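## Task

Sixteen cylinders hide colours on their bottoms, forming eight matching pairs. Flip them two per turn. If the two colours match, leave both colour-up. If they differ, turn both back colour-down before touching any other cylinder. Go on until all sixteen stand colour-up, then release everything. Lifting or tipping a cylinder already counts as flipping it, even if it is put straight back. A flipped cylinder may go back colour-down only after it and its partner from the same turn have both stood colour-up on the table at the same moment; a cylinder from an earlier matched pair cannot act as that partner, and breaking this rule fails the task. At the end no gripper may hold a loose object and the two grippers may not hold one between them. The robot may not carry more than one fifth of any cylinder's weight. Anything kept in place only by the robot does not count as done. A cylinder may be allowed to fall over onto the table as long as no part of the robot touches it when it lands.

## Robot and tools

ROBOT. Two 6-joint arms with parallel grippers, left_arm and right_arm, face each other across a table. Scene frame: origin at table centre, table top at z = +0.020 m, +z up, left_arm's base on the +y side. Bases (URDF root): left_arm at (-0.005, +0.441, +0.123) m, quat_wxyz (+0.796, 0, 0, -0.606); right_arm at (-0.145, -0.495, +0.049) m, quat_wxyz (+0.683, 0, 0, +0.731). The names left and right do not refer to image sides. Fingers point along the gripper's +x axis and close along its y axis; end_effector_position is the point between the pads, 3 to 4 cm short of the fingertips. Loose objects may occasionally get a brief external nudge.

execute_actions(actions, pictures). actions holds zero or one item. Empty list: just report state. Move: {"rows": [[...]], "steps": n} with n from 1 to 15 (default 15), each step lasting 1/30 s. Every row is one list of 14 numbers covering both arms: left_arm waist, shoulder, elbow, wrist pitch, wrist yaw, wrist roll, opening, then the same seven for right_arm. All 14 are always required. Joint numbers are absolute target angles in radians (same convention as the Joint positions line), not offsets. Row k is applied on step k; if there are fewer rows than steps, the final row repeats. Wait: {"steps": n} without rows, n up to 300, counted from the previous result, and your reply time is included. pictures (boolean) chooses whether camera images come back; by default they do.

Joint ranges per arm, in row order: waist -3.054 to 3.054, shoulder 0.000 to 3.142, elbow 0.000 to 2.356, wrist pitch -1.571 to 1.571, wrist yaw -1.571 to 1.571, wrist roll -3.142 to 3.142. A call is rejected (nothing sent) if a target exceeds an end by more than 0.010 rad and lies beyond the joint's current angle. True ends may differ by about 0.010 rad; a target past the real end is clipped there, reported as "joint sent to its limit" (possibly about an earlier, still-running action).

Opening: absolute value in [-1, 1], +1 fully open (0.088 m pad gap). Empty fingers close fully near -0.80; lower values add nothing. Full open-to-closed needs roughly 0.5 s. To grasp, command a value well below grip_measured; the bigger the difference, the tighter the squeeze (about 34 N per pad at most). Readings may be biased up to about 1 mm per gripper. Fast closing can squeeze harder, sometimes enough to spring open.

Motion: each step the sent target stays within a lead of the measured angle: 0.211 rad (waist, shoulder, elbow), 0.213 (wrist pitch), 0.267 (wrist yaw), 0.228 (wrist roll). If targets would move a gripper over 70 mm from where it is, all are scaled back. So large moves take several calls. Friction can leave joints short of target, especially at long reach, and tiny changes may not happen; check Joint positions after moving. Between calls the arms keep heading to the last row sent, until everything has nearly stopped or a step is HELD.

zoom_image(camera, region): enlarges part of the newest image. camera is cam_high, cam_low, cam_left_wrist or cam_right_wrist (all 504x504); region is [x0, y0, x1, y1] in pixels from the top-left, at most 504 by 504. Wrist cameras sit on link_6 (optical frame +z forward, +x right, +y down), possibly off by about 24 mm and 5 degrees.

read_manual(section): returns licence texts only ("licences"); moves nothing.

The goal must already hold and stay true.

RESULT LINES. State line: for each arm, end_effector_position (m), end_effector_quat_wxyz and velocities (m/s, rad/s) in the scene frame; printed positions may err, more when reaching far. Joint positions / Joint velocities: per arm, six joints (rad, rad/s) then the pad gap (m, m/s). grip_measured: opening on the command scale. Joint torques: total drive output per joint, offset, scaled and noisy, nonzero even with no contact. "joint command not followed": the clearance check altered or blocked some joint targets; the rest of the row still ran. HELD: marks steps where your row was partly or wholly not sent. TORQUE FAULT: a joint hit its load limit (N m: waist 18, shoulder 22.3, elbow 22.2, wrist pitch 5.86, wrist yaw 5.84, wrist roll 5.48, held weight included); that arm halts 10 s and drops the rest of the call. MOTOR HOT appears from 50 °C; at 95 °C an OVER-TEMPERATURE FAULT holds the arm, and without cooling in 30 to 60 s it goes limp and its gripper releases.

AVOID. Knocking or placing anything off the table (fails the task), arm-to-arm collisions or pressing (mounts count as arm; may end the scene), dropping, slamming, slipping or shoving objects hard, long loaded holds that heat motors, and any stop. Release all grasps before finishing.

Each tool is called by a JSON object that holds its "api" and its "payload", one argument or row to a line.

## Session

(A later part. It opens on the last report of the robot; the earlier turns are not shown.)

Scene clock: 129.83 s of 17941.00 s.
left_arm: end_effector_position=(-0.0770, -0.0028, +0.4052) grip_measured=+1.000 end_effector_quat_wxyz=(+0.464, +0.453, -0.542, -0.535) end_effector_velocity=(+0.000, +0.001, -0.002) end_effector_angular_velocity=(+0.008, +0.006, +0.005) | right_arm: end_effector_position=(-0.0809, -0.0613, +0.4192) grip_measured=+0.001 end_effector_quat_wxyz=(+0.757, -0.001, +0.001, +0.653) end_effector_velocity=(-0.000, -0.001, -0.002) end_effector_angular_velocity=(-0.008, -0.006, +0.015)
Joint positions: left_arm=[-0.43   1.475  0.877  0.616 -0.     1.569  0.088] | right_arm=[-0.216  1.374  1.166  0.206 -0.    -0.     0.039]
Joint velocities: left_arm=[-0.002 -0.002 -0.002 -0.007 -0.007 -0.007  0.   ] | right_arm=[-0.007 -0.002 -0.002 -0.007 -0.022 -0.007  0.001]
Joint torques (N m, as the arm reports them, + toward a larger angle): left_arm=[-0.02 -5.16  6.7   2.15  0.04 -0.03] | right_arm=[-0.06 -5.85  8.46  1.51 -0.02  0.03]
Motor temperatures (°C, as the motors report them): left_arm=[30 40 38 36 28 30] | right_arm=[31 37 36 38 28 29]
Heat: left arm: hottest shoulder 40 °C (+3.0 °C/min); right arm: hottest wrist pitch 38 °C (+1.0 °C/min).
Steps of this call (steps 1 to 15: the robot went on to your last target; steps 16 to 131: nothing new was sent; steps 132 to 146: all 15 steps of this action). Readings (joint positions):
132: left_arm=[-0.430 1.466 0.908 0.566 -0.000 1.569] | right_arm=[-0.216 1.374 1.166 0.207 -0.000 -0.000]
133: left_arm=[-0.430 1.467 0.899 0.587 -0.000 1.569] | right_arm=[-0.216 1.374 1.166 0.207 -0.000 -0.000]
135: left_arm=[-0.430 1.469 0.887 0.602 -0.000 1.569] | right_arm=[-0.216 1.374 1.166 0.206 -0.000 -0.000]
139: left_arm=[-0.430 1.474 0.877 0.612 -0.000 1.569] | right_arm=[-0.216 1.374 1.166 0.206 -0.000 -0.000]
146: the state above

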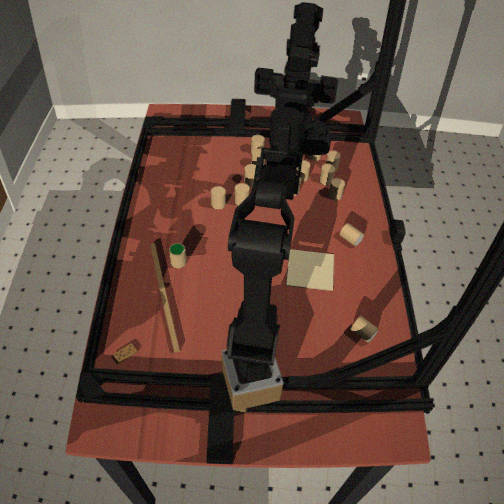

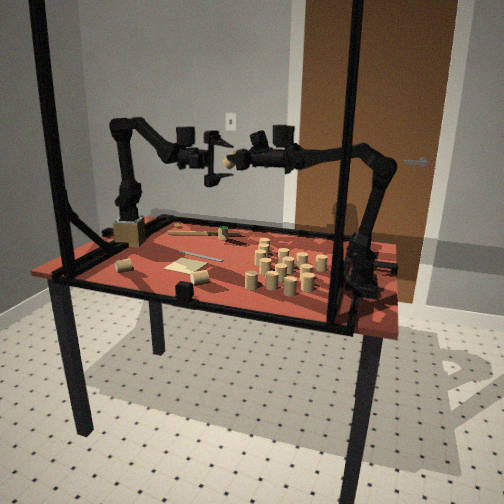

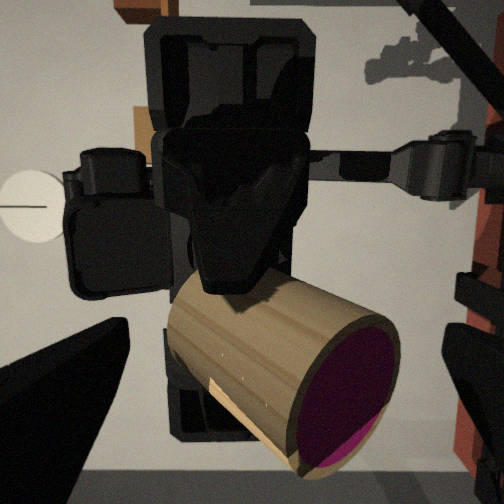

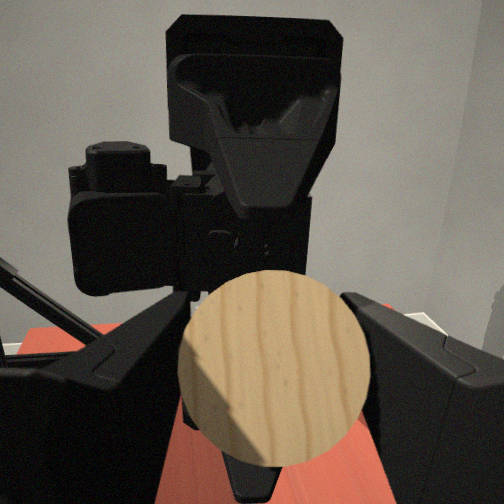

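{"api": "execute_actions", "payload": {
  "actions": [
    {"rows":[[-0.43,1.2,0.76,0.44,0,1.571,1,-0.216,1.379,1.172,0.207,0,0,-0.7],[-0.43,1.2,0.76,0.44,0,1.571,1,-0.216,1.379,1.172,0.207,0,0,-0.7],[-0.43,1.2,0.76,0.44,0,1.571,1,-0.216,1.379,1.172,0.207,0,0,-0.7],[-0.43,1.2,0.76,0.44,0,1.571,1,-0.216,1.379,1.172,0.207,0,0,-0.7],[-0.43,1.2,0.76,0.44,0,1.571,1,-0.216,1.379,1.172,0.207,0,0,-0.7],[-0.43,1.2,0.76,0.44,0,1.571,1,-0.216,1.379,1.172,0.207,0,0,-0.7],[-0.43,1.2,0.76,0.44,0,1.571,1,-0.216,1.379,0.891,1.391,0,0,-0.7]]}
  ],
  "pictures": false
}}

{"api": "execute_actions", "payload": {
  "actions": [
    {"rows":[[-0.43,1.2,0.76,0.44,0,1.571,1,-0.216,1.682,0.891,1.391,0,0,-0.7]]}
  ],
  "pictures": false
}}

{"api": "execute_actions", "payload": {
  "actions": [
    {"steps":10}
  ]
}}

{"api": "zoom_image", "payload": {
  "camera": "cam_low",
  "region": [170, 110, 300, 210]
}}

Scene clock: 135.17 s of 17941.00 s.
left_arm: end_effector_position=(-0.0676, +0.0555, +0.4251) grip_measured=+1.000 end_effector_quat_wxyz=(+0.460, +0.457, -0.539, -0.538) end_effector_velocity=(+0.001, +0.000, -0.005) end_effector_angular_velocity=(+0.025, +0.018, +0.015) | right_arm: end_effector_position=(-0.0825, -0.0717, +0.4003) grip_measured=+0.000 end_effector_quat_wxyz=(+0.751, +0.084, -0.098, +0.648) end_effector_velocity=(-0.014, -0.112, +0.409) end_effector_angular_velocity=(+1.946, -0.309, -0.015)
Joint positions: left_arm=[-0.43   1.2    0.765  0.44  -0.     1.569  0.088] | right_arm=[-0.216  1.397  0.884  0.771 -0.    -0.     0.039]
Joint velocities: left_arm=[-0.007 -0.002 -0.002 -0.022 -0.022 -0.022  0.   ] | right_arm=[-0.002 -0.002 -0.032  2.     0.007 -0.022  0.   ]
Joint torques (N m, as the arm reports them, + toward a larger angle): left_arm=[-0.04 -4.11  7.16  2.02  0.04 -0.04] | right_arm=[-0.11 -8.41  8.63  2.12 -0.02  0.02]
Motor temperatures (°C, as the motors report them): left_arm=[30 40 38 37 28 30] | right_arm=[31 37 36 38 28 29]
Heat: left arm: hottest shoulder 40 °C (+2.0 °C/min); right arm: hottest wrist pitch 38 °C (+1.0 °C/min).
Steps of this call (steps 1 to 15: the robot went on to your last target; steps 16 to 145: nothing new was sent; steps 146 to 160: all 15 steps of this action). Readings (joint positions):
146: left_arm=[-0.430 1.446 0.861 0.584 -0.000 1.569] | right_arm=[-0.216 1.374 1.167 0.206 -0.000 -0.000]
147: left_arm=[-0.430 1.394 0.830 0.520 -0.000 1.570] | right_arm=[-0.216 1.374 1.167 0.206 -0.000 -0.000]
149: left_arm=[-0.430 1.291 0.775 0.472 -0.000 1.569] | right_arm=[-0.216 1.374 1.167 0.206 -0.000 -0.000]
153: left_arm=[-0.430 1.204 0.769 0.457 -0.000 1.569] | right_arm=[-0.216 1.369 1.083 0.345 -0.000 -0.000]
160: the state above

Scene clock: 135.67 s of 17941.00 s.
left_arm: end_effector_position=(-0.0676, +0.0555, +0.4251) grip_measured=+1.000 end_effector_quat_wxyz=(+0.460, +0.457, -0.539, -0.538) end_effector_velocity=(+0.000, -0.000, -0.004) end_effector_angular_velocity=(+0.016, +0.020, +0.005) | right_arm: end_effector_position=(-0.0798, -0.0538, +0.4006) grip_measured=+0.001 end_effector_quat_wxyz=(+0.725, +0.187, -0.218, +0.626) end_effector_velocity=(+0.000, +0.002, -0.002) end_effector_angular_velocity=(-0.020, -0.020, -0.008)
Joint positions: left_arm=[-0.43   1.2    0.765  0.44  -0.     1.569  0.088] | right_arm=[-0.216  1.686  0.885  1.383 -0.    -0.     0.039]
Joint velocities: left_arm=[-0.002  0.002 -0.002 -0.007 -0.007 -0.022  0.   ] | right_arm=[-0.002 -0.002  0.002 -0.022 -0.007 -0.022  0.   ]
Joint torques (N m, as the arm reports them, + toward a larger angle): left_arm=[-0.07 -4.17  7.23  1.99  0.04 -0.03] | right_arm=[-0.07 -8.23  7.14  1.24 -0.02  0.03]
Motor temperatures (°C, as the motors report them): left_arm=[30 40 38 37 28 30] | right_arm=[31 37 36 38 28 29]
Heat: left arm: hottest shoulder 40 °C (+2.0 °C/min); right arm: hottest wrist pitch 38 °C (+1.0 °C/min).
Steps of this call (steps 1 to 15: all 15 steps of this action). Readings (joint positions):
1: left_arm=[-0.430 1.200 0.765 0.440 -0.000 1.569] | right_arm=[-0.216 1.426 0.885 0.855 -0.000 0.000]
2: left_arm=[-0.430 1.200 0.765 0.440 -0.000 1.569] | right_arm=[-0.216 1.462 0.901 0.938 -0.000 -0.000]
4: left_arm=[-0.430 1.200 0.765 0.440 -0.000 1.569] | right_arm=[-0.216 1.555 0.915 1.066 -0.000 -0.000]
8: left_arm=[-0.430 1.200 0.765 0.440 -0.000 1.569] | right_arm=[-0.216 1.688 0.882 1.284 -0.000 -0.000]
15: the state above

Scene clock: 136.00 s of 17941.00 s.
left_arm: end_effector_position=(-0.0676, +0.0555, +0.4251) grip_measured=+1.000 end_effector_quat_wxyz=(+0.460, +0.457, -0.539, -0.538) end_effector_velocity=(-0.002, +0.001, +0.000) end_effector_angular_velocity=(+0.004, +0.007, -0.010) | right_arm: end_effector_position=(-0.0799, -0.0545, +0.4018) grip_measured=+0.001 end_effector_quat_wxyz=(+0.725, +0.189, -0.220, +0.625) end_effector_velocity=(+0.002, -0.000, -0.001) end_effector_angular_velocity=(-0.008, -0.001, -0.013)
Joint positions: left_arm=[-0.43   1.2    0.765  0.44  -0.     1.569  0.088] | right_arm=[-0.216  1.686  0.885  1.389 -0.    -0.     0.039]
Joint velocities: left_arm=[-0.002 -0.002  0.002 -0.007  0.007 -0.007  0.   ] | right_arm=[-0.002 -0.002 -0.002 -0.007  0.007 -0.007 -0.   ]
Joint torques (N m, as the arm reports them, + toward a larger angle): left_arm=[-0.03 -4.16  7.21  1.98  0.04 -0.04] | right_arm=[-0.06 -8.12  7.07  1.17 -0.01  0.03]
Motor temperatures (°C, as the motors report them): left_arm=[30 40 38 37 28 30] | right_arm=[31 37 36 38 28 29]
Heat: left arm: hottest shoulder 40 °C (+2.0 °C/min); right arm: hottest wrist pitch 38 °C (+1.0 °C/min).
Steps of this call (steps 1 to 10: the robot went on to your last target). Readings (joint positions):
1: left_arm=[-0.430 1.200 0.765 0.440 -0.000 1.569] | right_arm=[-0.216 1.686 0.885 1.383 -0.000 -0.000]
2: left_arm=[-0.430 1.200 0.765 0.440 -0.000 1.569] | right_arm=[-0.216 1.686 0.885 1.383 -0.000 -0.000]
4: left_arm=[-0.430 1.200 0.765 0.440 -0.000 1.569] | right_arm=[-0.216 1.686 0.885 1.388 -0.000 -0.000]
8: left_arm=[-0.430 1.200 0.765 0.440 -0.000 1.569] | right_arm=[-0.216 1.686 0.885 1.389 -0.000 -0.000]
10: the state above

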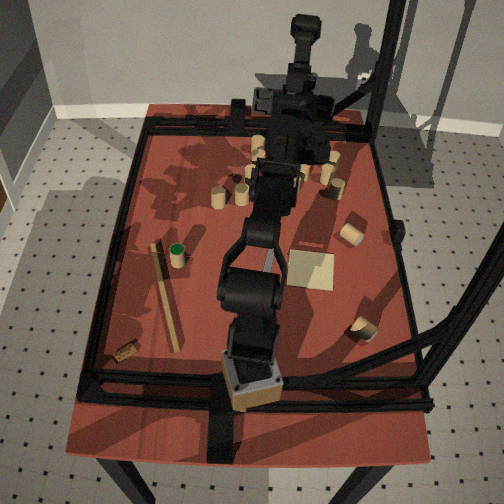

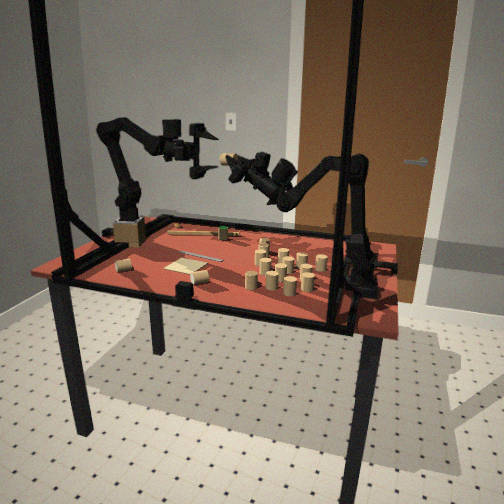

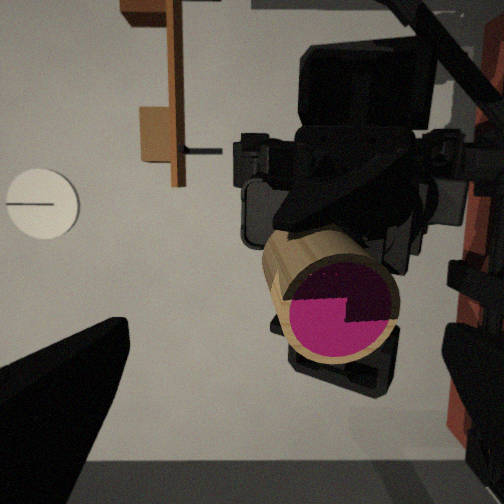

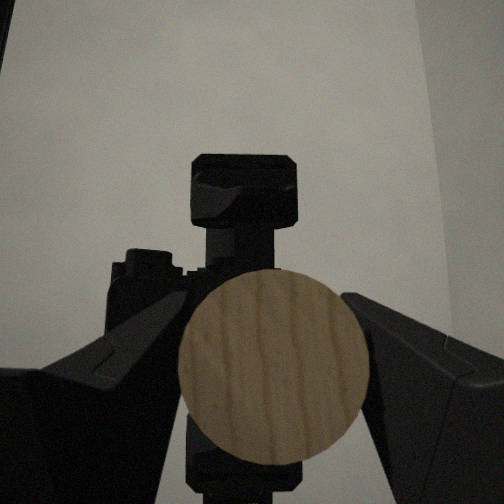

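Region (170, 110, 300, 210) of cam_low's 504x504 image, scaled by 3.877, with more detail than that image has; it fills the top 388 rows of this view, and the rest is white.

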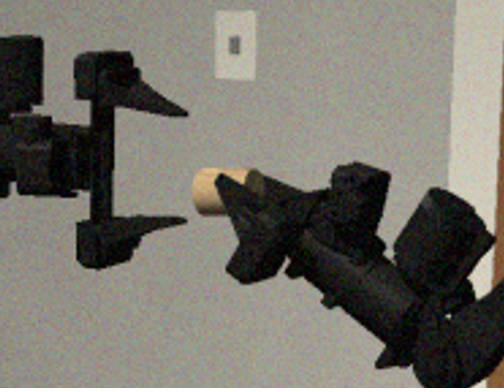

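{"api": "execute_actions", "payload": {
  "actions": [
    {"rows":[[-0.43,1.25,0.72,0.53,0,1.571,1,-0.216,1.682,0.891,1.391,0,0,-0.7],[-0.43,1.25,0.72,0.53,0,1.571,1,-0.216,1.682,0.891,1.391,0,0,-0.7],[-0.43,1.25,0.72,0.53,0,1.571,1,-0.216,1.682,0.891,1.391,0,0,-0.7],[-0.43,1.25,0.72,0.53,0,1.571,1,-0.216,1.682,0.891,1.391,0,0,-0.7],[-0.43,1.36,0.8,0.56,0,1.571,1,-0.216,1.682,0.891,1.391,0,0,-0.7],[-0.43,1.36,0.8,0.56,0,1.571,1,-0.216,1.682,0.891,1.391,0,0,-0.7],[-0.43,1.48,0.895,0.595,0,1.571,1,-0.216,1.682,0.891,1.391,0,0,-0.7]]}
  ],
  "pictures": false
}}

{"api": "execute_actions", "payload": {
  "actions": [
    {"rows":[[-0.43,1.48,0.895,0.595,0,1.571,0.3,-0.216,1.682,0.891,1.391,0,0,-0.7]],"steps":10}
  ]
}}

Scene clock: 140.40 s of 17941.00 s.
left_arm: end_effector_position=(-0.0771, -0.0031, +0.4008) grip_measured=+1.000 end_effector_quat_wxyz=(+0.458, +0.459, -0.537, -0.540) end_effector_velocity=(-0.003, -0.006, +0.046) end_effector_angular_velocity=(-0.129, +0.043, +0.000) | right_arm: end_effector_position=(-0.0799, -0.0545, +0.4019) grip_measured=+0.000 end_effector_quat_wxyz=(+0.725, +0.189, -0.220, +0.625) end_effector_velocity=(+0.002, -0.000, +0.001) end_effector_angular_velocity=(-0.004, -0.010, -0.005)
Joint positions: left_arm=[-0.43   1.475  0.88   0.59  -0.     1.569  0.088] | right_arm=[-0.216  1.686  0.886  1.389 -0.    -0.     0.039]
Joint velocities: left_arm=[-0.007  0.002  0.071  0.066 -0.007 -0.022  0.   ] | right_arm=[-0.007 -0.002  0.002 -0.007 -0.007 -0.007 -0.001]
Joint torques (N m, as the arm reports them, + toward a larger angle): left_arm=[-0.06 -5.31  8.84  2.21  0.05 -0.04] | right_arm=[-0.02 -7.98  7.09  1.17 -0.01  0.03]
Motor temperatures (°C, as the motors report them): left_arm=[30 39 38 37 28 30] | right_arm=[31 37 36 38 28 29]
Heat: left arm: hottest shoulder 39 °C (+1.0 °C/min); right arm: hottest wrist pitch 38 °C (+1.0 °C/min).
Steps of this call (steps 1 to 15: the robot went on to your last target; steps 16 to 117: nothing new was sent; steps 118 to 132: all 15 steps of this action). Readings (joint positions):
118: left_arm=[-0.430 1.208 0.757 0.465 -0.000 1.569] | right_arm=[-0.216 1.686 0.886 1.389 -0.000 -0.000]
119: left_arm=[-0.430 1.216 0.750 0.492 -0.000 1.569] | right_arm=[-0.216 1.686 0.886 1.389 -0.000 -0.000]
121: left_arm=[-0.430 1.231 0.739 0.508 -0.000 1.569] | right_arm=[-0.216 1.686 0.886 1.389 -0.000 -0.000]
125: left_arm=[-0.430 1.382 0.821 0.567 -0.000 1.569] | right_arm=[-0.216 1.686 0.886 1.389 -0.000 -0.000]
132: the state above

Scene clock: 140.73 s of 17941.00 s.
left_arm: end_effector_position=(-0.0772, -0.0038, +0.4044) grip_measured=+0.313 end_effector_quat_wxyz=(+0.460, +0.457, -0.539, -0.538) end_effector_velocity=(-0.004, +0.001, -0.005) end_effector_angular_velocity=(+0.025, +0.018, -0.015) | right_arm: end_effector_position=(-0.0799, -0.0545, +0.4019) grip_measured=+0.000 end_effector_quat_wxyz=(+0.725, +0.189, -0.220, +0.625) end_effector_velocity=(-0.002, +0.001, -0.001) end_effector_angular_velocity=(-0.009, -0.009, +0.004)
Joint positions: left_arm=[-0.43   1.475  0.886  0.594 -0.     1.569  0.054] | right_arm=[-0.216  1.686  0.886  1.389 -0.    -0.     0.039]
Joint velocities: left_arm=[-0.007 -0.002 -0.002 -0.022  0.007 -0.022 -0.006] | right_arm=[ 0.002 -0.002 -0.002 -0.007 -0.007 -0.007 -0.001]
Joint torques (N m, as the arm reports them, + toward a larger angle): left_arm=[-0.08 -5.24  8.76  2.1   0.04 -0.03] | right_arm=[-0.07 -7.99  7.09  1.17 -0.02  0.02]
Motor temperatures (°C, as the motors report them): left_arm=[30 39 38 37 28 30] | right_arm=[31 37 36 38 28 29]
Heat: left arm: hottest shoulder 39 °C (+1.0 °C/min); right arm: hottest wrist pitch 38 °C (+1.0 °C/min).
Steps of this call (steps 1 to 10: all 10 steps of this action). Readings (joint positions):
1: left_arm=[-0.430 1.475 0.882 0.592 -0.000 1.569] | right_arm=[-0.216 1.686 0.886 1.389 -0.000 -0.000]
2: left_arm=[-0.430 1.475 0.884 0.593 -0.000 1.569] | right_arm=[-0.216 1.686 0.886 1.389 -0.000 -0.000]
4: left_arm=[-0.430 1.475 0.886 0.593 -0.000 1.569] | right_arm=[-0.216 1.686 0.886 1.389 -0.000 -0.000]
8: left_arm=[-0.430 1.475 0.887 0.594 -0.000 1.569] | right_arm=[-0.216 1.686 0.886 1.389 -0.000 -0.000]
10: the state above

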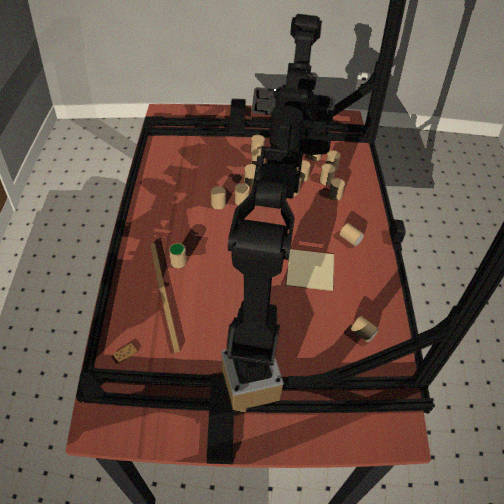

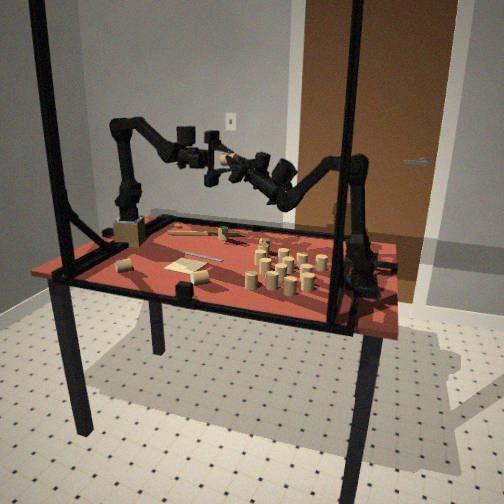

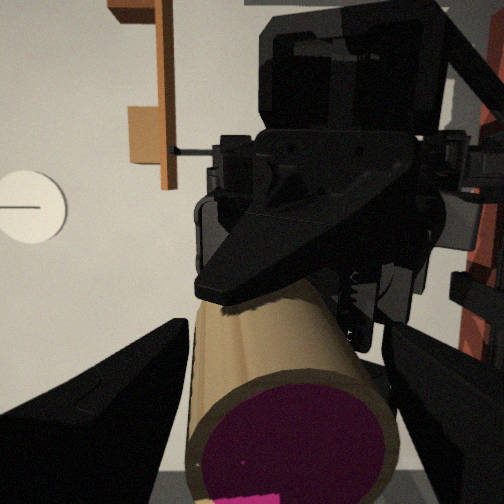

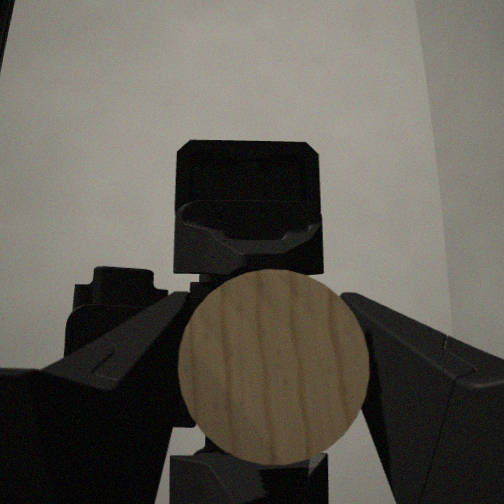

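{"api": "execute_actions", "payload": {
  "actions": [
    {"rows":[[-0.43,1.48,0.915,0.575,0,1.571,0.3,-0.216,1.682,0.891,1.391,0,0,-0.7],[-0.43,1.48,0.915,0.575,0,1.571,0.3,-0.216,1.682,0.891,1.391,0,0,-0.7],[-0.43,1.48,0.915,0.575,0,1.571,0.3,-0.216,1.682,0.891,1.391,0,0,-0.7],[-0.43,1.48,0.915,0.575,0,1.571,-0.7,-0.216,1.682,0.891,1.391,0,0,-0.7],[-0.43,1.48,0.915,0.575,0,1.571,-0.7,-0.216,1.682,0.891,1.391,0,0,-0.7],[-0.43,1.48,0.915,0.575,0,1.571,-0.7,-0.216,1.682,0.891,1.391,0,0,-0.7],[-0.43,1.48,0.915,0.575,0,1.571,-0.7,-0.216,1.682,0.891,1.391,0,0,-0.7],[-0.43,1.48,0.915,0.575,0,1.571,-0.7,-0.216,1.682,0.891,1.391,0,0,-0.7],[-0.43,1.48,0.915,0.575,0,1.571,-0.7,-0.216,1.682,0.891,1.391,0,0,-0.7],[-0.43,1.48,0.915,0.575,0,1.571,-0.7,-0.216,1.682,0.891,1.391,0,0,0.8]]}
  ],
  "pictures": false
}}

{"api": "execute_actions", "payload": {
  "actions": [
    {"rows":[[-0.43,1.48,0.915,0.575,0,1.571,-0.7,-0.216,1.682,0.891,1.391,0,0,0.8],[-0.43,1.48,0.915,0.575,0,1.571,-0.7,-0.216,1.682,0.891,1.391,0,0,0.8],[-0.43,1.33,0.84,0.49,0,1.571,-0.7,-0.216,1.682,0.891,1.391,0,0,0.8],[-0.43,1.33,0.84,0.49,0,1.571,-0.7,-0.216,1.682,0.891,1.391,0,0,0.8],[-0.43,1.2,0.765,0.43,0,1.571,-0.7,-0.216,1.682,0.891,1.391,0,0,0.8],[-0.43,1.2,0.765,0.43,0,1.571,-0.7,-0.216,1.682,0.891,1.391,0,0,0.8],[-0.43,1.058,0.672,0.386,0,1.571,-0.7,-0.216,1.682,0.891,1.391,0,0,0.8],[-0.43,1.058,0.672,0.386,0,1.571,-0.7,-0.216,1.682,0.891,1.391,0,0,0.8],[-0.43,1.058,0.672,0.386,0,1.571,-0.7,-0.216,1.682,0.891,1.391,0,0,0.8],[-0.43,1.058,0.672,0.386,0,1.571,-0.7,-0.216,1.682,0.891,1.391,0,0,0.8],[0.04,1.2,1.2,-1.074,0,1.571,-0.7,-0.216,1.1,1.0,0.2,0,0,0.8]]}
  ],
  "pictures": false
}}

{"api": "execute_actions", "payload": {
  "actions": [
    {"steps":16}
  ],
  "pictures": false
}}

{"api": "execute_actions", "payload": {
  "actions": [
    {"rows":[[0.04,2.112,1.615,-1.074,0,1.571,-0.7,-0.216,1.1,1.0,0.2,0,0,0.8]]}
  ],
  "pictures": false
}}

{"api": "execute_actions", "payload": {
  "actions": [
    {"rows":[[0.04,2.112,1.615,-1.074,0,1.571,-0.7,-0.216,1.1,1.0,0.2,0,0,0.8],[0.04,2.112,1.615,-1.074,0,1.571,-0.7,-0.216,1.1,1.0,0.2,0,0,0.8],[0.04,2.14,1.58,-1.01,0,1.571,-0.7,-0.216,1.1,1.0,0.2,0,0,0.8],[0.04,2.14,1.58,-1.01,0,1.571,-0.7,-0.216,1.1,1.0,0.2,0,0,0.8],[0.04,2.17,1.54,-0.94,0,1.571,-0.7,-0.216,1.1,1.0,0.2,0,0,0.8],[0.04,2.17,1.54,-0.94,0,1.571,-0.7,-0.216,1.1,1.0,0.2,0,0,0.8],[0.04,2.2,1.5,-0.87,0,1.571,-0.7,-0.216,1.1,1.0,0.2,0,0,0.8],[0.04,2.2,1.5,-0.87,0,1.571,-0.7,-0.216,1.1,1.0,0.2,0,0,0.8],[0.04,2.23,1.47,-0.8,0,1.571,-0.7,-0.216,1.1,1.0,0.2,0,0,0.8],[0.04,2.23,1.47,-0.8,0,1.571,-0.7,-0.216,1.1,1.0,0.2,0,0,0.8],[0.04,2.245,1.45,-0.77,0,1.571,-0.7,-0.216,1.1,1.0,0.2,0,0,0.8]]}
  ],
  "pictures": false
}}

{"api": "execute_actions", "payload": {
  "actions": [
    {"rows":[[0.04,2.26,1.44,-0.75,0,1.571,-0.7,-0.216,1.1,1.0,0.2,0,0,0.8],[0.04,2.26,1.44,-0.75,0,1.571,-0.7,-0.216,1.1,1.0,0.2,0,0,0.8],[0.04,2.26,1.44,-0.75,0,1.571,-0.7,-0.216,1.1,1.0,0.2,0,0,0.8],[0.04,2.28,1.432,-0.735,0,1.571,-0.7,-0.216,1.1,1.0,0.2,0,0,0.8]],"steps":12}
  ]
}}

Scene clock: 155.50 s of 17941.00 s.
left_arm: end_effector_position=(-0.0775, -0.0057, +0.4094) grip_measured=+0.050 end_effector_quat_wxyz=(+0.460, +0.456, -0.540, -0.537) end_effector_velocity=(-0.002, +0.000, -0.016) end_effector_angular_velocity=(+0.061, -0.003, -0.010) | right_arm: end_effector_position=(-0.0798, -0.0547, +0.4023) grip_measured=+0.038 end_effector_quat_wxyz=(+0.725, +0.190, -0.220, +0.625) end_effector_velocity=(-0.000, -0.003, +0.003) end_effector_angular_velocity=(+0.011, -0.012, -0.000)
Joint positions: left_arm=[-0.43   1.476  0.907  0.576  0.     1.57   0.041] | right_arm=[-0.216  1.686  0.886  1.39  -0.001 -0.     0.041]
Joint velocities: left_arm=[-0.002  0.002 -0.007 -0.051  0.007 -0.007  0.   ] | right_arm=[-0.002 -0.007 -0.002  0.007 -0.007 -0.007  0.096]
Joint torques (N m, as the arm reports them, + toward a larger angle): left_arm=[-0.03 -5.46  8.75  1.97  0.04 -0.03] | right_arm=[-0.07 -7.97  7.01  1.1   0.    0.02]
Motor temperatures (°C, as the motors report them): left_arm=[30 39 39 38 28 30] | right_arm=[31 38 36 38 28 29]
Heat: left arm: hottest shoulder 39 °C (+0.0 °C/min); right arm: hottest shoulder 38 °C (+0.0 °C/min).
Steps of this call (steps 1 to 15: the robot went on to your last target; steps 16 to 428: nothing new was sent; steps 429 to 443: all 15 steps of this action). Readings (joint positions):
429: left_arm=[-0.430 1.476 0.891 0.590 -0.000 1.570] | right_arm=[-0.216 1.686 0.886 1.389 -0.000 -0.000]
430: left_arm=[-0.430 1.476 0.895 0.584 -0.000 1.570] | right_arm=[-0.216 1.686 0.886 1.389 -0.000 -0.000]
432: left_arm=[-0.430 1.476 0.901 0.581 -0.000 1.570] | right_arm=[-0.216 1.686 0.886 1.389 -0.000 -0.000]
436: left_arm=[-0.430 1.476 0.906 0.578 -0.000 1.570] | right_arm=[-0.216 1.686 0.886 1.390 -0.000 -0.000]
443: the state above

Scene clock: 156.00 s of 17941.00 s.
left_arm: end_effector_position=(+0.0228, +0.0523, +0.4450) grip_measured=+0.049 end_effector_quat_wxyz=(+0.488, +0.544, -0.451, -0.513) end_effector_velocity=(+0.628, -0.023, +0.158) end_effector_angular_velocity=(+0.644, +0.066, +1.629) | right_arm: end_effector_position=(-0.0823, -0.0705, +0.4510) grip_measured=+0.799 end_effector_quat_wxyz=(+0.727, +0.181, -0.210, +0.628) end_effector_velocity=(-0.041, -0.259, +0.484) end_effector_angular_velocity=(+0.217, -0.051, +0.012)
Joint positions: left_arm=[-0.194  1.184  0.942  0.124  0.007  1.57   0.041] | right_arm=[-0.216  1.518  0.949  1.132 -0.001 -0.     0.078]
Joint velocities: left_arm=[ 1.59   0.344  1.389 -1.692 -0.037 -0.022 -0.   ] | right_arm=[-0.002 -1.497  0.447 -1.722 -0.022 -0.007  0.   ]
Joint torques (N m, as the arm reports them, + toward a larger angle): left_arm=[ 0.07 -5.55 10.56  2.39 -0.11 -0.06] | right_arm=[ 0.04 -9.55  8.04  1.11  0.    0.02]
Motor temperatures (°C, as the motors report them): left_arm=[30 39 39 38 28 30] | right_arm=[31 38 36 38 28 29]
Heat: left arm: hottest shoulder 39 °C (+0.0 °C/min); right arm: hottest shoulder 38 °C (+0.0 °C/min).
Steps of this call (steps 1 to 15: all 15 steps of this action). Readings (joint positions):
1: left_arm=[-0.430 1.476 0.907 0.575 0.000 1.570] | right_arm=[-0.216 1.686 0.886 1.390 -0.001 -0.000]
2: left_arm=[-0.430 1.476 0.907 0.574 0.000 1.570] | right_arm=[-0.216 1.686 0.886 1.390 -0.001 -0.000]
4: left_arm=[-0.430 1.426 0.877 0.521 0.000 1.570] | right_arm=[-0.216 1.686 0.886 1.390 -0.001 -0.000]
8: left_arm=[-0.430 1.199 0.745 0.428 0.000 1.570] | right_arm=[-0.216 1.686 0.886 1.390 -0.001 -0.000]
15: the state above

Scene clock: 156.53 s of 17941.00 s.
left_arm: end_effector_position=(+0.0870, +0.1496, +0.3603) grip_measured=+0.049 end_effector_quat_wxyz=(+0.332, +0.696, -0.126, -0.624) end_effector_velocity=(-0.100, +0.328, -0.272) end_effector_angular_velocity=(+1.912, +0.604, +0.018) | right_arm: end_effector_position=(-0.0913, -0.1313, +0.4488) grip_measured=+0.800 end_effector_quat_wxyz=(+0.756, +0.040, -0.047, +0.652) end_effector_velocity=(+0.003, +0.035, -0.149) end_effector_angular_velocity=(-0.554, +0.074, +0.009)
Joint positions: left_arm=[ 0.037  1.202  1.196 -0.897 -0.002  1.57   0.041] | right_arm=[-0.216  1.105  0.998  0.23  -0.001 -0.     0.078]
Joint velocities: left_arm=[ 0.007  0.002 -0.002 -2.    -0.007 -0.007 -0.   ] | right_arm=[ 0.002  0.066 -0.076 -0.418 -0.007 -0.007 -0.   ]
Joint torques (N m, as the arm reports them, + toward a larger angle): left_arm=[ 0.16 -3.89  7.87  1.45  0.15 -0.04] | right_arm=[-0.04 -5.41  8.57  1.68 -0.01  0.03]
Motor temperatures (°C, as the motors report them): left_arm=[30 39 39 38 28 30] | right_arm=[31 38 36 38 28 29]
Heat: left arm: hottest shoulder 39 °C (+0.0 °C/min); right arm: hottest shoulder 38 °C (+0.0 °C/min).
Steps of this call (steps 1 to 16: the robot went on to your last target). Readings (joint positions):
1: left_arm=[-0.142 1.193 0.987 0.071 0.006 1.570] | right_arm=[-0.216 1.465 0.962 1.073 -0.001 -0.000]
2: left_arm=[-0.092 1.199 1.034 0.016 0.005 1.570] | right_arm=[-0.216 1.409 0.973 1.013 -0.001 -0.000]
4: left_arm=[-0.010 1.203 1.124 -0.106 -0.002 1.570] | right_arm=[-0.216 1.286 0.986 0.881 -0.001 -0.000]
8: left_arm=[0.036 1.190 1.194 -0.359 -0.002 1.570] | right_arm=[-0.216 1.106 1.010 0.638 -0.001 -0.000]
16: the state above

Scene clock: 157.03 s of 17941.00 s.
left_arm: end_effector_position=(+0.1166, +0.0571, +0.1968) grip_measured=+0.048 end_effector_quat_wxyz=(+0.133, +0.703, +0.084, -0.694) end_effector_velocity=(-0.015, +0.049, -0.516) end_effector_angular_velocity=(+1.326, +0.414, +0.005) | right_arm: end_effector_position=(-0.0912, -0.1306, +0.4418) grip_measured=+0.800 end_effector_quat_wxyz=(+0.756, +0.030, -0.035, +0.653) end_effector_velocity=(+0.002, -0.001, -0.002) end_effector_angular_velocity=(-0.010, -0.020, -0.012)
Joint positions: left_arm=[ 0.038  2.04   1.608 -1.069 -0.002  1.57   0.041] | right_arm=[-0.216  1.105  0.997  0.2   -0.001 -0.     0.078]
Joint velocities: left_arm=[-0.002  1.341 -0.012 -0.037 -0.007 -0.007 -0.   ] | right_arm=[-0.002 -0.002 -0.002 -0.007  0.007 -0.022 -0.   ]
Joint torques (N m, as the arm reports them, + toward a larger angle): left_arm=[  0.18 -10.75   7.16   0.22   0.17   0.  ] | right_arm=[-0.02 -4.9   7.98  1.36  0.    0.01]
Motor temperatures (°C, as the motors report them): left_arm=[30 39 39 38 28 30] | right_arm=[31 38 36 38 28 29]
Heat: left arm: hottest shoulder 39 °C (+0.0 °C/min); right arm: hottest shoulder 38 °C (+0.0 °C/min).
Steps of this call (steps 1 to 15: all 15 steps of this action). Readings (joint positions):
1: left_arm=[0.037 1.237 1.233 -0.990 -0.002 1.570] | right_arm=[-0.216 1.106 0.997 0.219 -0.001 -0.000]
2: left_arm=[0.037 1.290 1.292 -1.029 -0.002 1.570] | right_arm=[-0.216 1.106 0.997 0.214 -0.001 -0.000]
4: left_arm=[0.037 1.420 1.425 -1.028 -0.002 1.570] | right_arm=[-0.216 1.105 0.997 0.211 -0.001 -0.000]
8: left_arm=[0.038 1.654 1.590 -1.056 -0.002 1.570] | right_arm=[-0.216 1.105 0.997 0.201 -0.001 -0.000]
15: the state above

Scene clock: 157.53 s of 17941.00 s.
left_arm: end_effector_position=(+0.1151, +0.0618, +0.0821) grip_measured=+0.048 end_effector_quat_wxyz=(+0.105, +0.699, +0.112, -0.698) end_effector_velocity=(-0.014, +0.043, -0.094) end_effector_angular_velocity=(+0.158, +0.042, +0.005) | right_arm: end_effector_position=(-0.0912, -0.1306, +0.4418) grip_measured=+0.800 end_effector_quat_wxyz=(+0.756, +0.030, -0.035, +0.653) end_effector_velocity=(-0.000, -0.000, -0.002) end_effector_angular_velocity=(-0.008, -0.007, +0.004)
Joint positions: left_arm=[ 0.038  2.246  1.453 -0.788 -0.002  1.57   0.041] | right_arm=[-0.216  1.105  0.997  0.2   -0.001 -0.     0.078]
Joint velocities: left_arm=[-0.002  0.159 -0.159  0.154 -0.007 -0.007  0.   ] | right_arm=[-0.002 -0.002 -0.002 -0.007 -0.007 -0.007 -0.   ]
Joint torques (N m, as the arm reports them, + toward a larger angle): left_arm=[ 0.19 -9.94  6.39  0.8   0.18  0.01] | right_arm=[-0.08 -4.8   8.07  1.37 -0.01  0.02]
Motor temperatures (°C, as the motors report them): left_arm=[30 39 39 38 28 30] | right_arm=[31 38 36 38 28 29]
Heat: left arm: hottest shoulder 39 °C (+0.0 °C/min); right arm: hottest shoulder 38 °C (+0.0 °C/min).
Steps of this call (steps 1 to 15: all 15 steps of this action). Readings (joint positions):
1: left_arm=[0.038 2.078 1.607 -1.071 -0.002 1.570] | right_arm=[-0.216 1.105 0.997 0.200 -0.001 -0.000]
2: left_arm=[0.038 2.106 1.603 -1.073 -0.002 1.570] | right_arm=[-0.216 1.105 0.997 0.200 -0.001 -0.000]
4: left_arm=[0.038 2.133 1.587 -1.045 -0.002 1.570] | right_arm=[-0.216 1.105 0.997 0.200 -0.001 -0.000]
8: left_arm=[0.038 2.157 1.542 -0.923 -0.002 1.570] | right_arm=[-0.216 1.105 0.997 0.200 -0.001 -0.000]
15: the state above

Scene clock: 157.93 s of 17941.00 s.
left_arm: end_effector_position=(+0.1158, +0.0597, +0.0711) grip_measured=+0.047 end_effector_quat_wxyz=(+0.109, +0.700, +0.108, -0.698) end_effector_velocity=(-0.002, +0.001, +0.000) end_effector_angular_velocity=(+0.009, -0.005, +0.000) | right_arm: end_effector_position=(-0.0912, -0.1306, +0.4418) grip_measured=+0.800 end_effector_quat_wxyz=(+0.756, +0.030, -0.035, +0.653) end_effector_velocity=(-0.001, -0.002, +0.002) end_effector_angular_velocity=(+0.003, +0.006, +0.006)
Joint positions: left_arm=[ 0.038  2.268  1.439 -0.741 -0.002  1.57   0.041] | right_arm=[-0.216  1.105  0.997  0.2   -0.001 -0.     0.078]
Joint velocities: left_arm=[-0.007 -0.002 -0.002 -0.007 -0.007 -0.007  0.   ] | right_arm=[-0.002 -0.007  0.002 -0.007 -0.007  0.007 -0.   ]
Joint torques (N m, as the arm reports them, + toward a larger angle): left_arm=[ 0.24 -7.46  4.36  0.75  0.16  0.01] | right_arm=[-0.11 -4.84  8.01  1.37 -0.01  0.02]
Motor temperatures (°C, as the motors report them): left_arm=[30 39 39 38 28 30] | right_arm=[31 38 36 38 28 29]
Heat: left arm: hottest shoulder 39 °C (+0.0 °C/min); right arm: hottest shoulder 38 °C (-1.0 °C/min).
Steps of this call (steps 1 to 12: all 12 steps of this action). Readings (joint positions):
1: left_arm=[0.038 2.251 1.448 -0.779 -0.002 1.570] | right_arm=[-0.216 1.105 0.997 0.200 -0.001 -0.000]
2: left_arm=[0.038 2.253 1.445 -0.769 -0.002 1.570] | right_arm=[-0.216 1.105 0.997 0.200 -0.001 -0.000]
4: left_arm=[0.038 2.256 1.444 -0.755 -0.002 1.570] | right_arm=[-0.216 1.105 0.997 0.200 -0.001 -0.000]
8: left_arm=[0.038 2.266 1.441 -0.741 -0.002 1.570] | right_arm=[-0.216 1.105 0.997 0.200 -0.001 -0.000]
12: the state above

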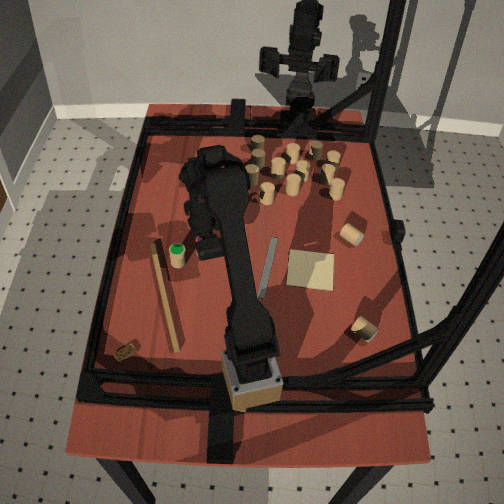

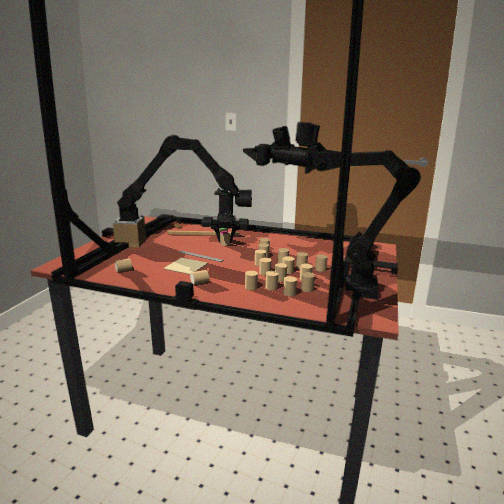

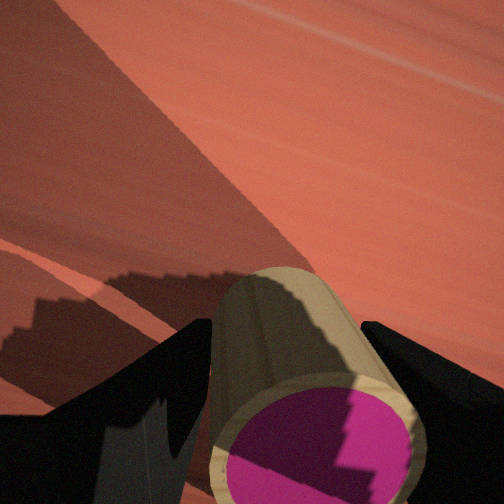

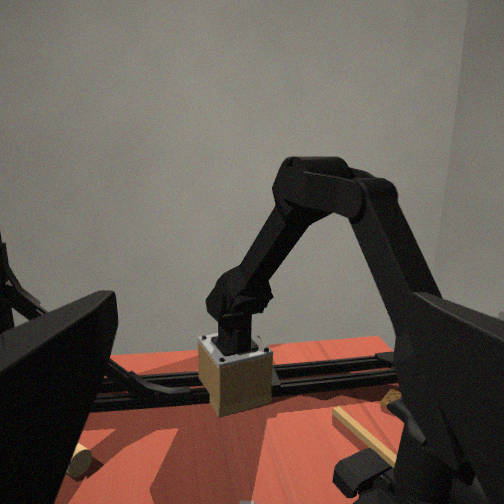

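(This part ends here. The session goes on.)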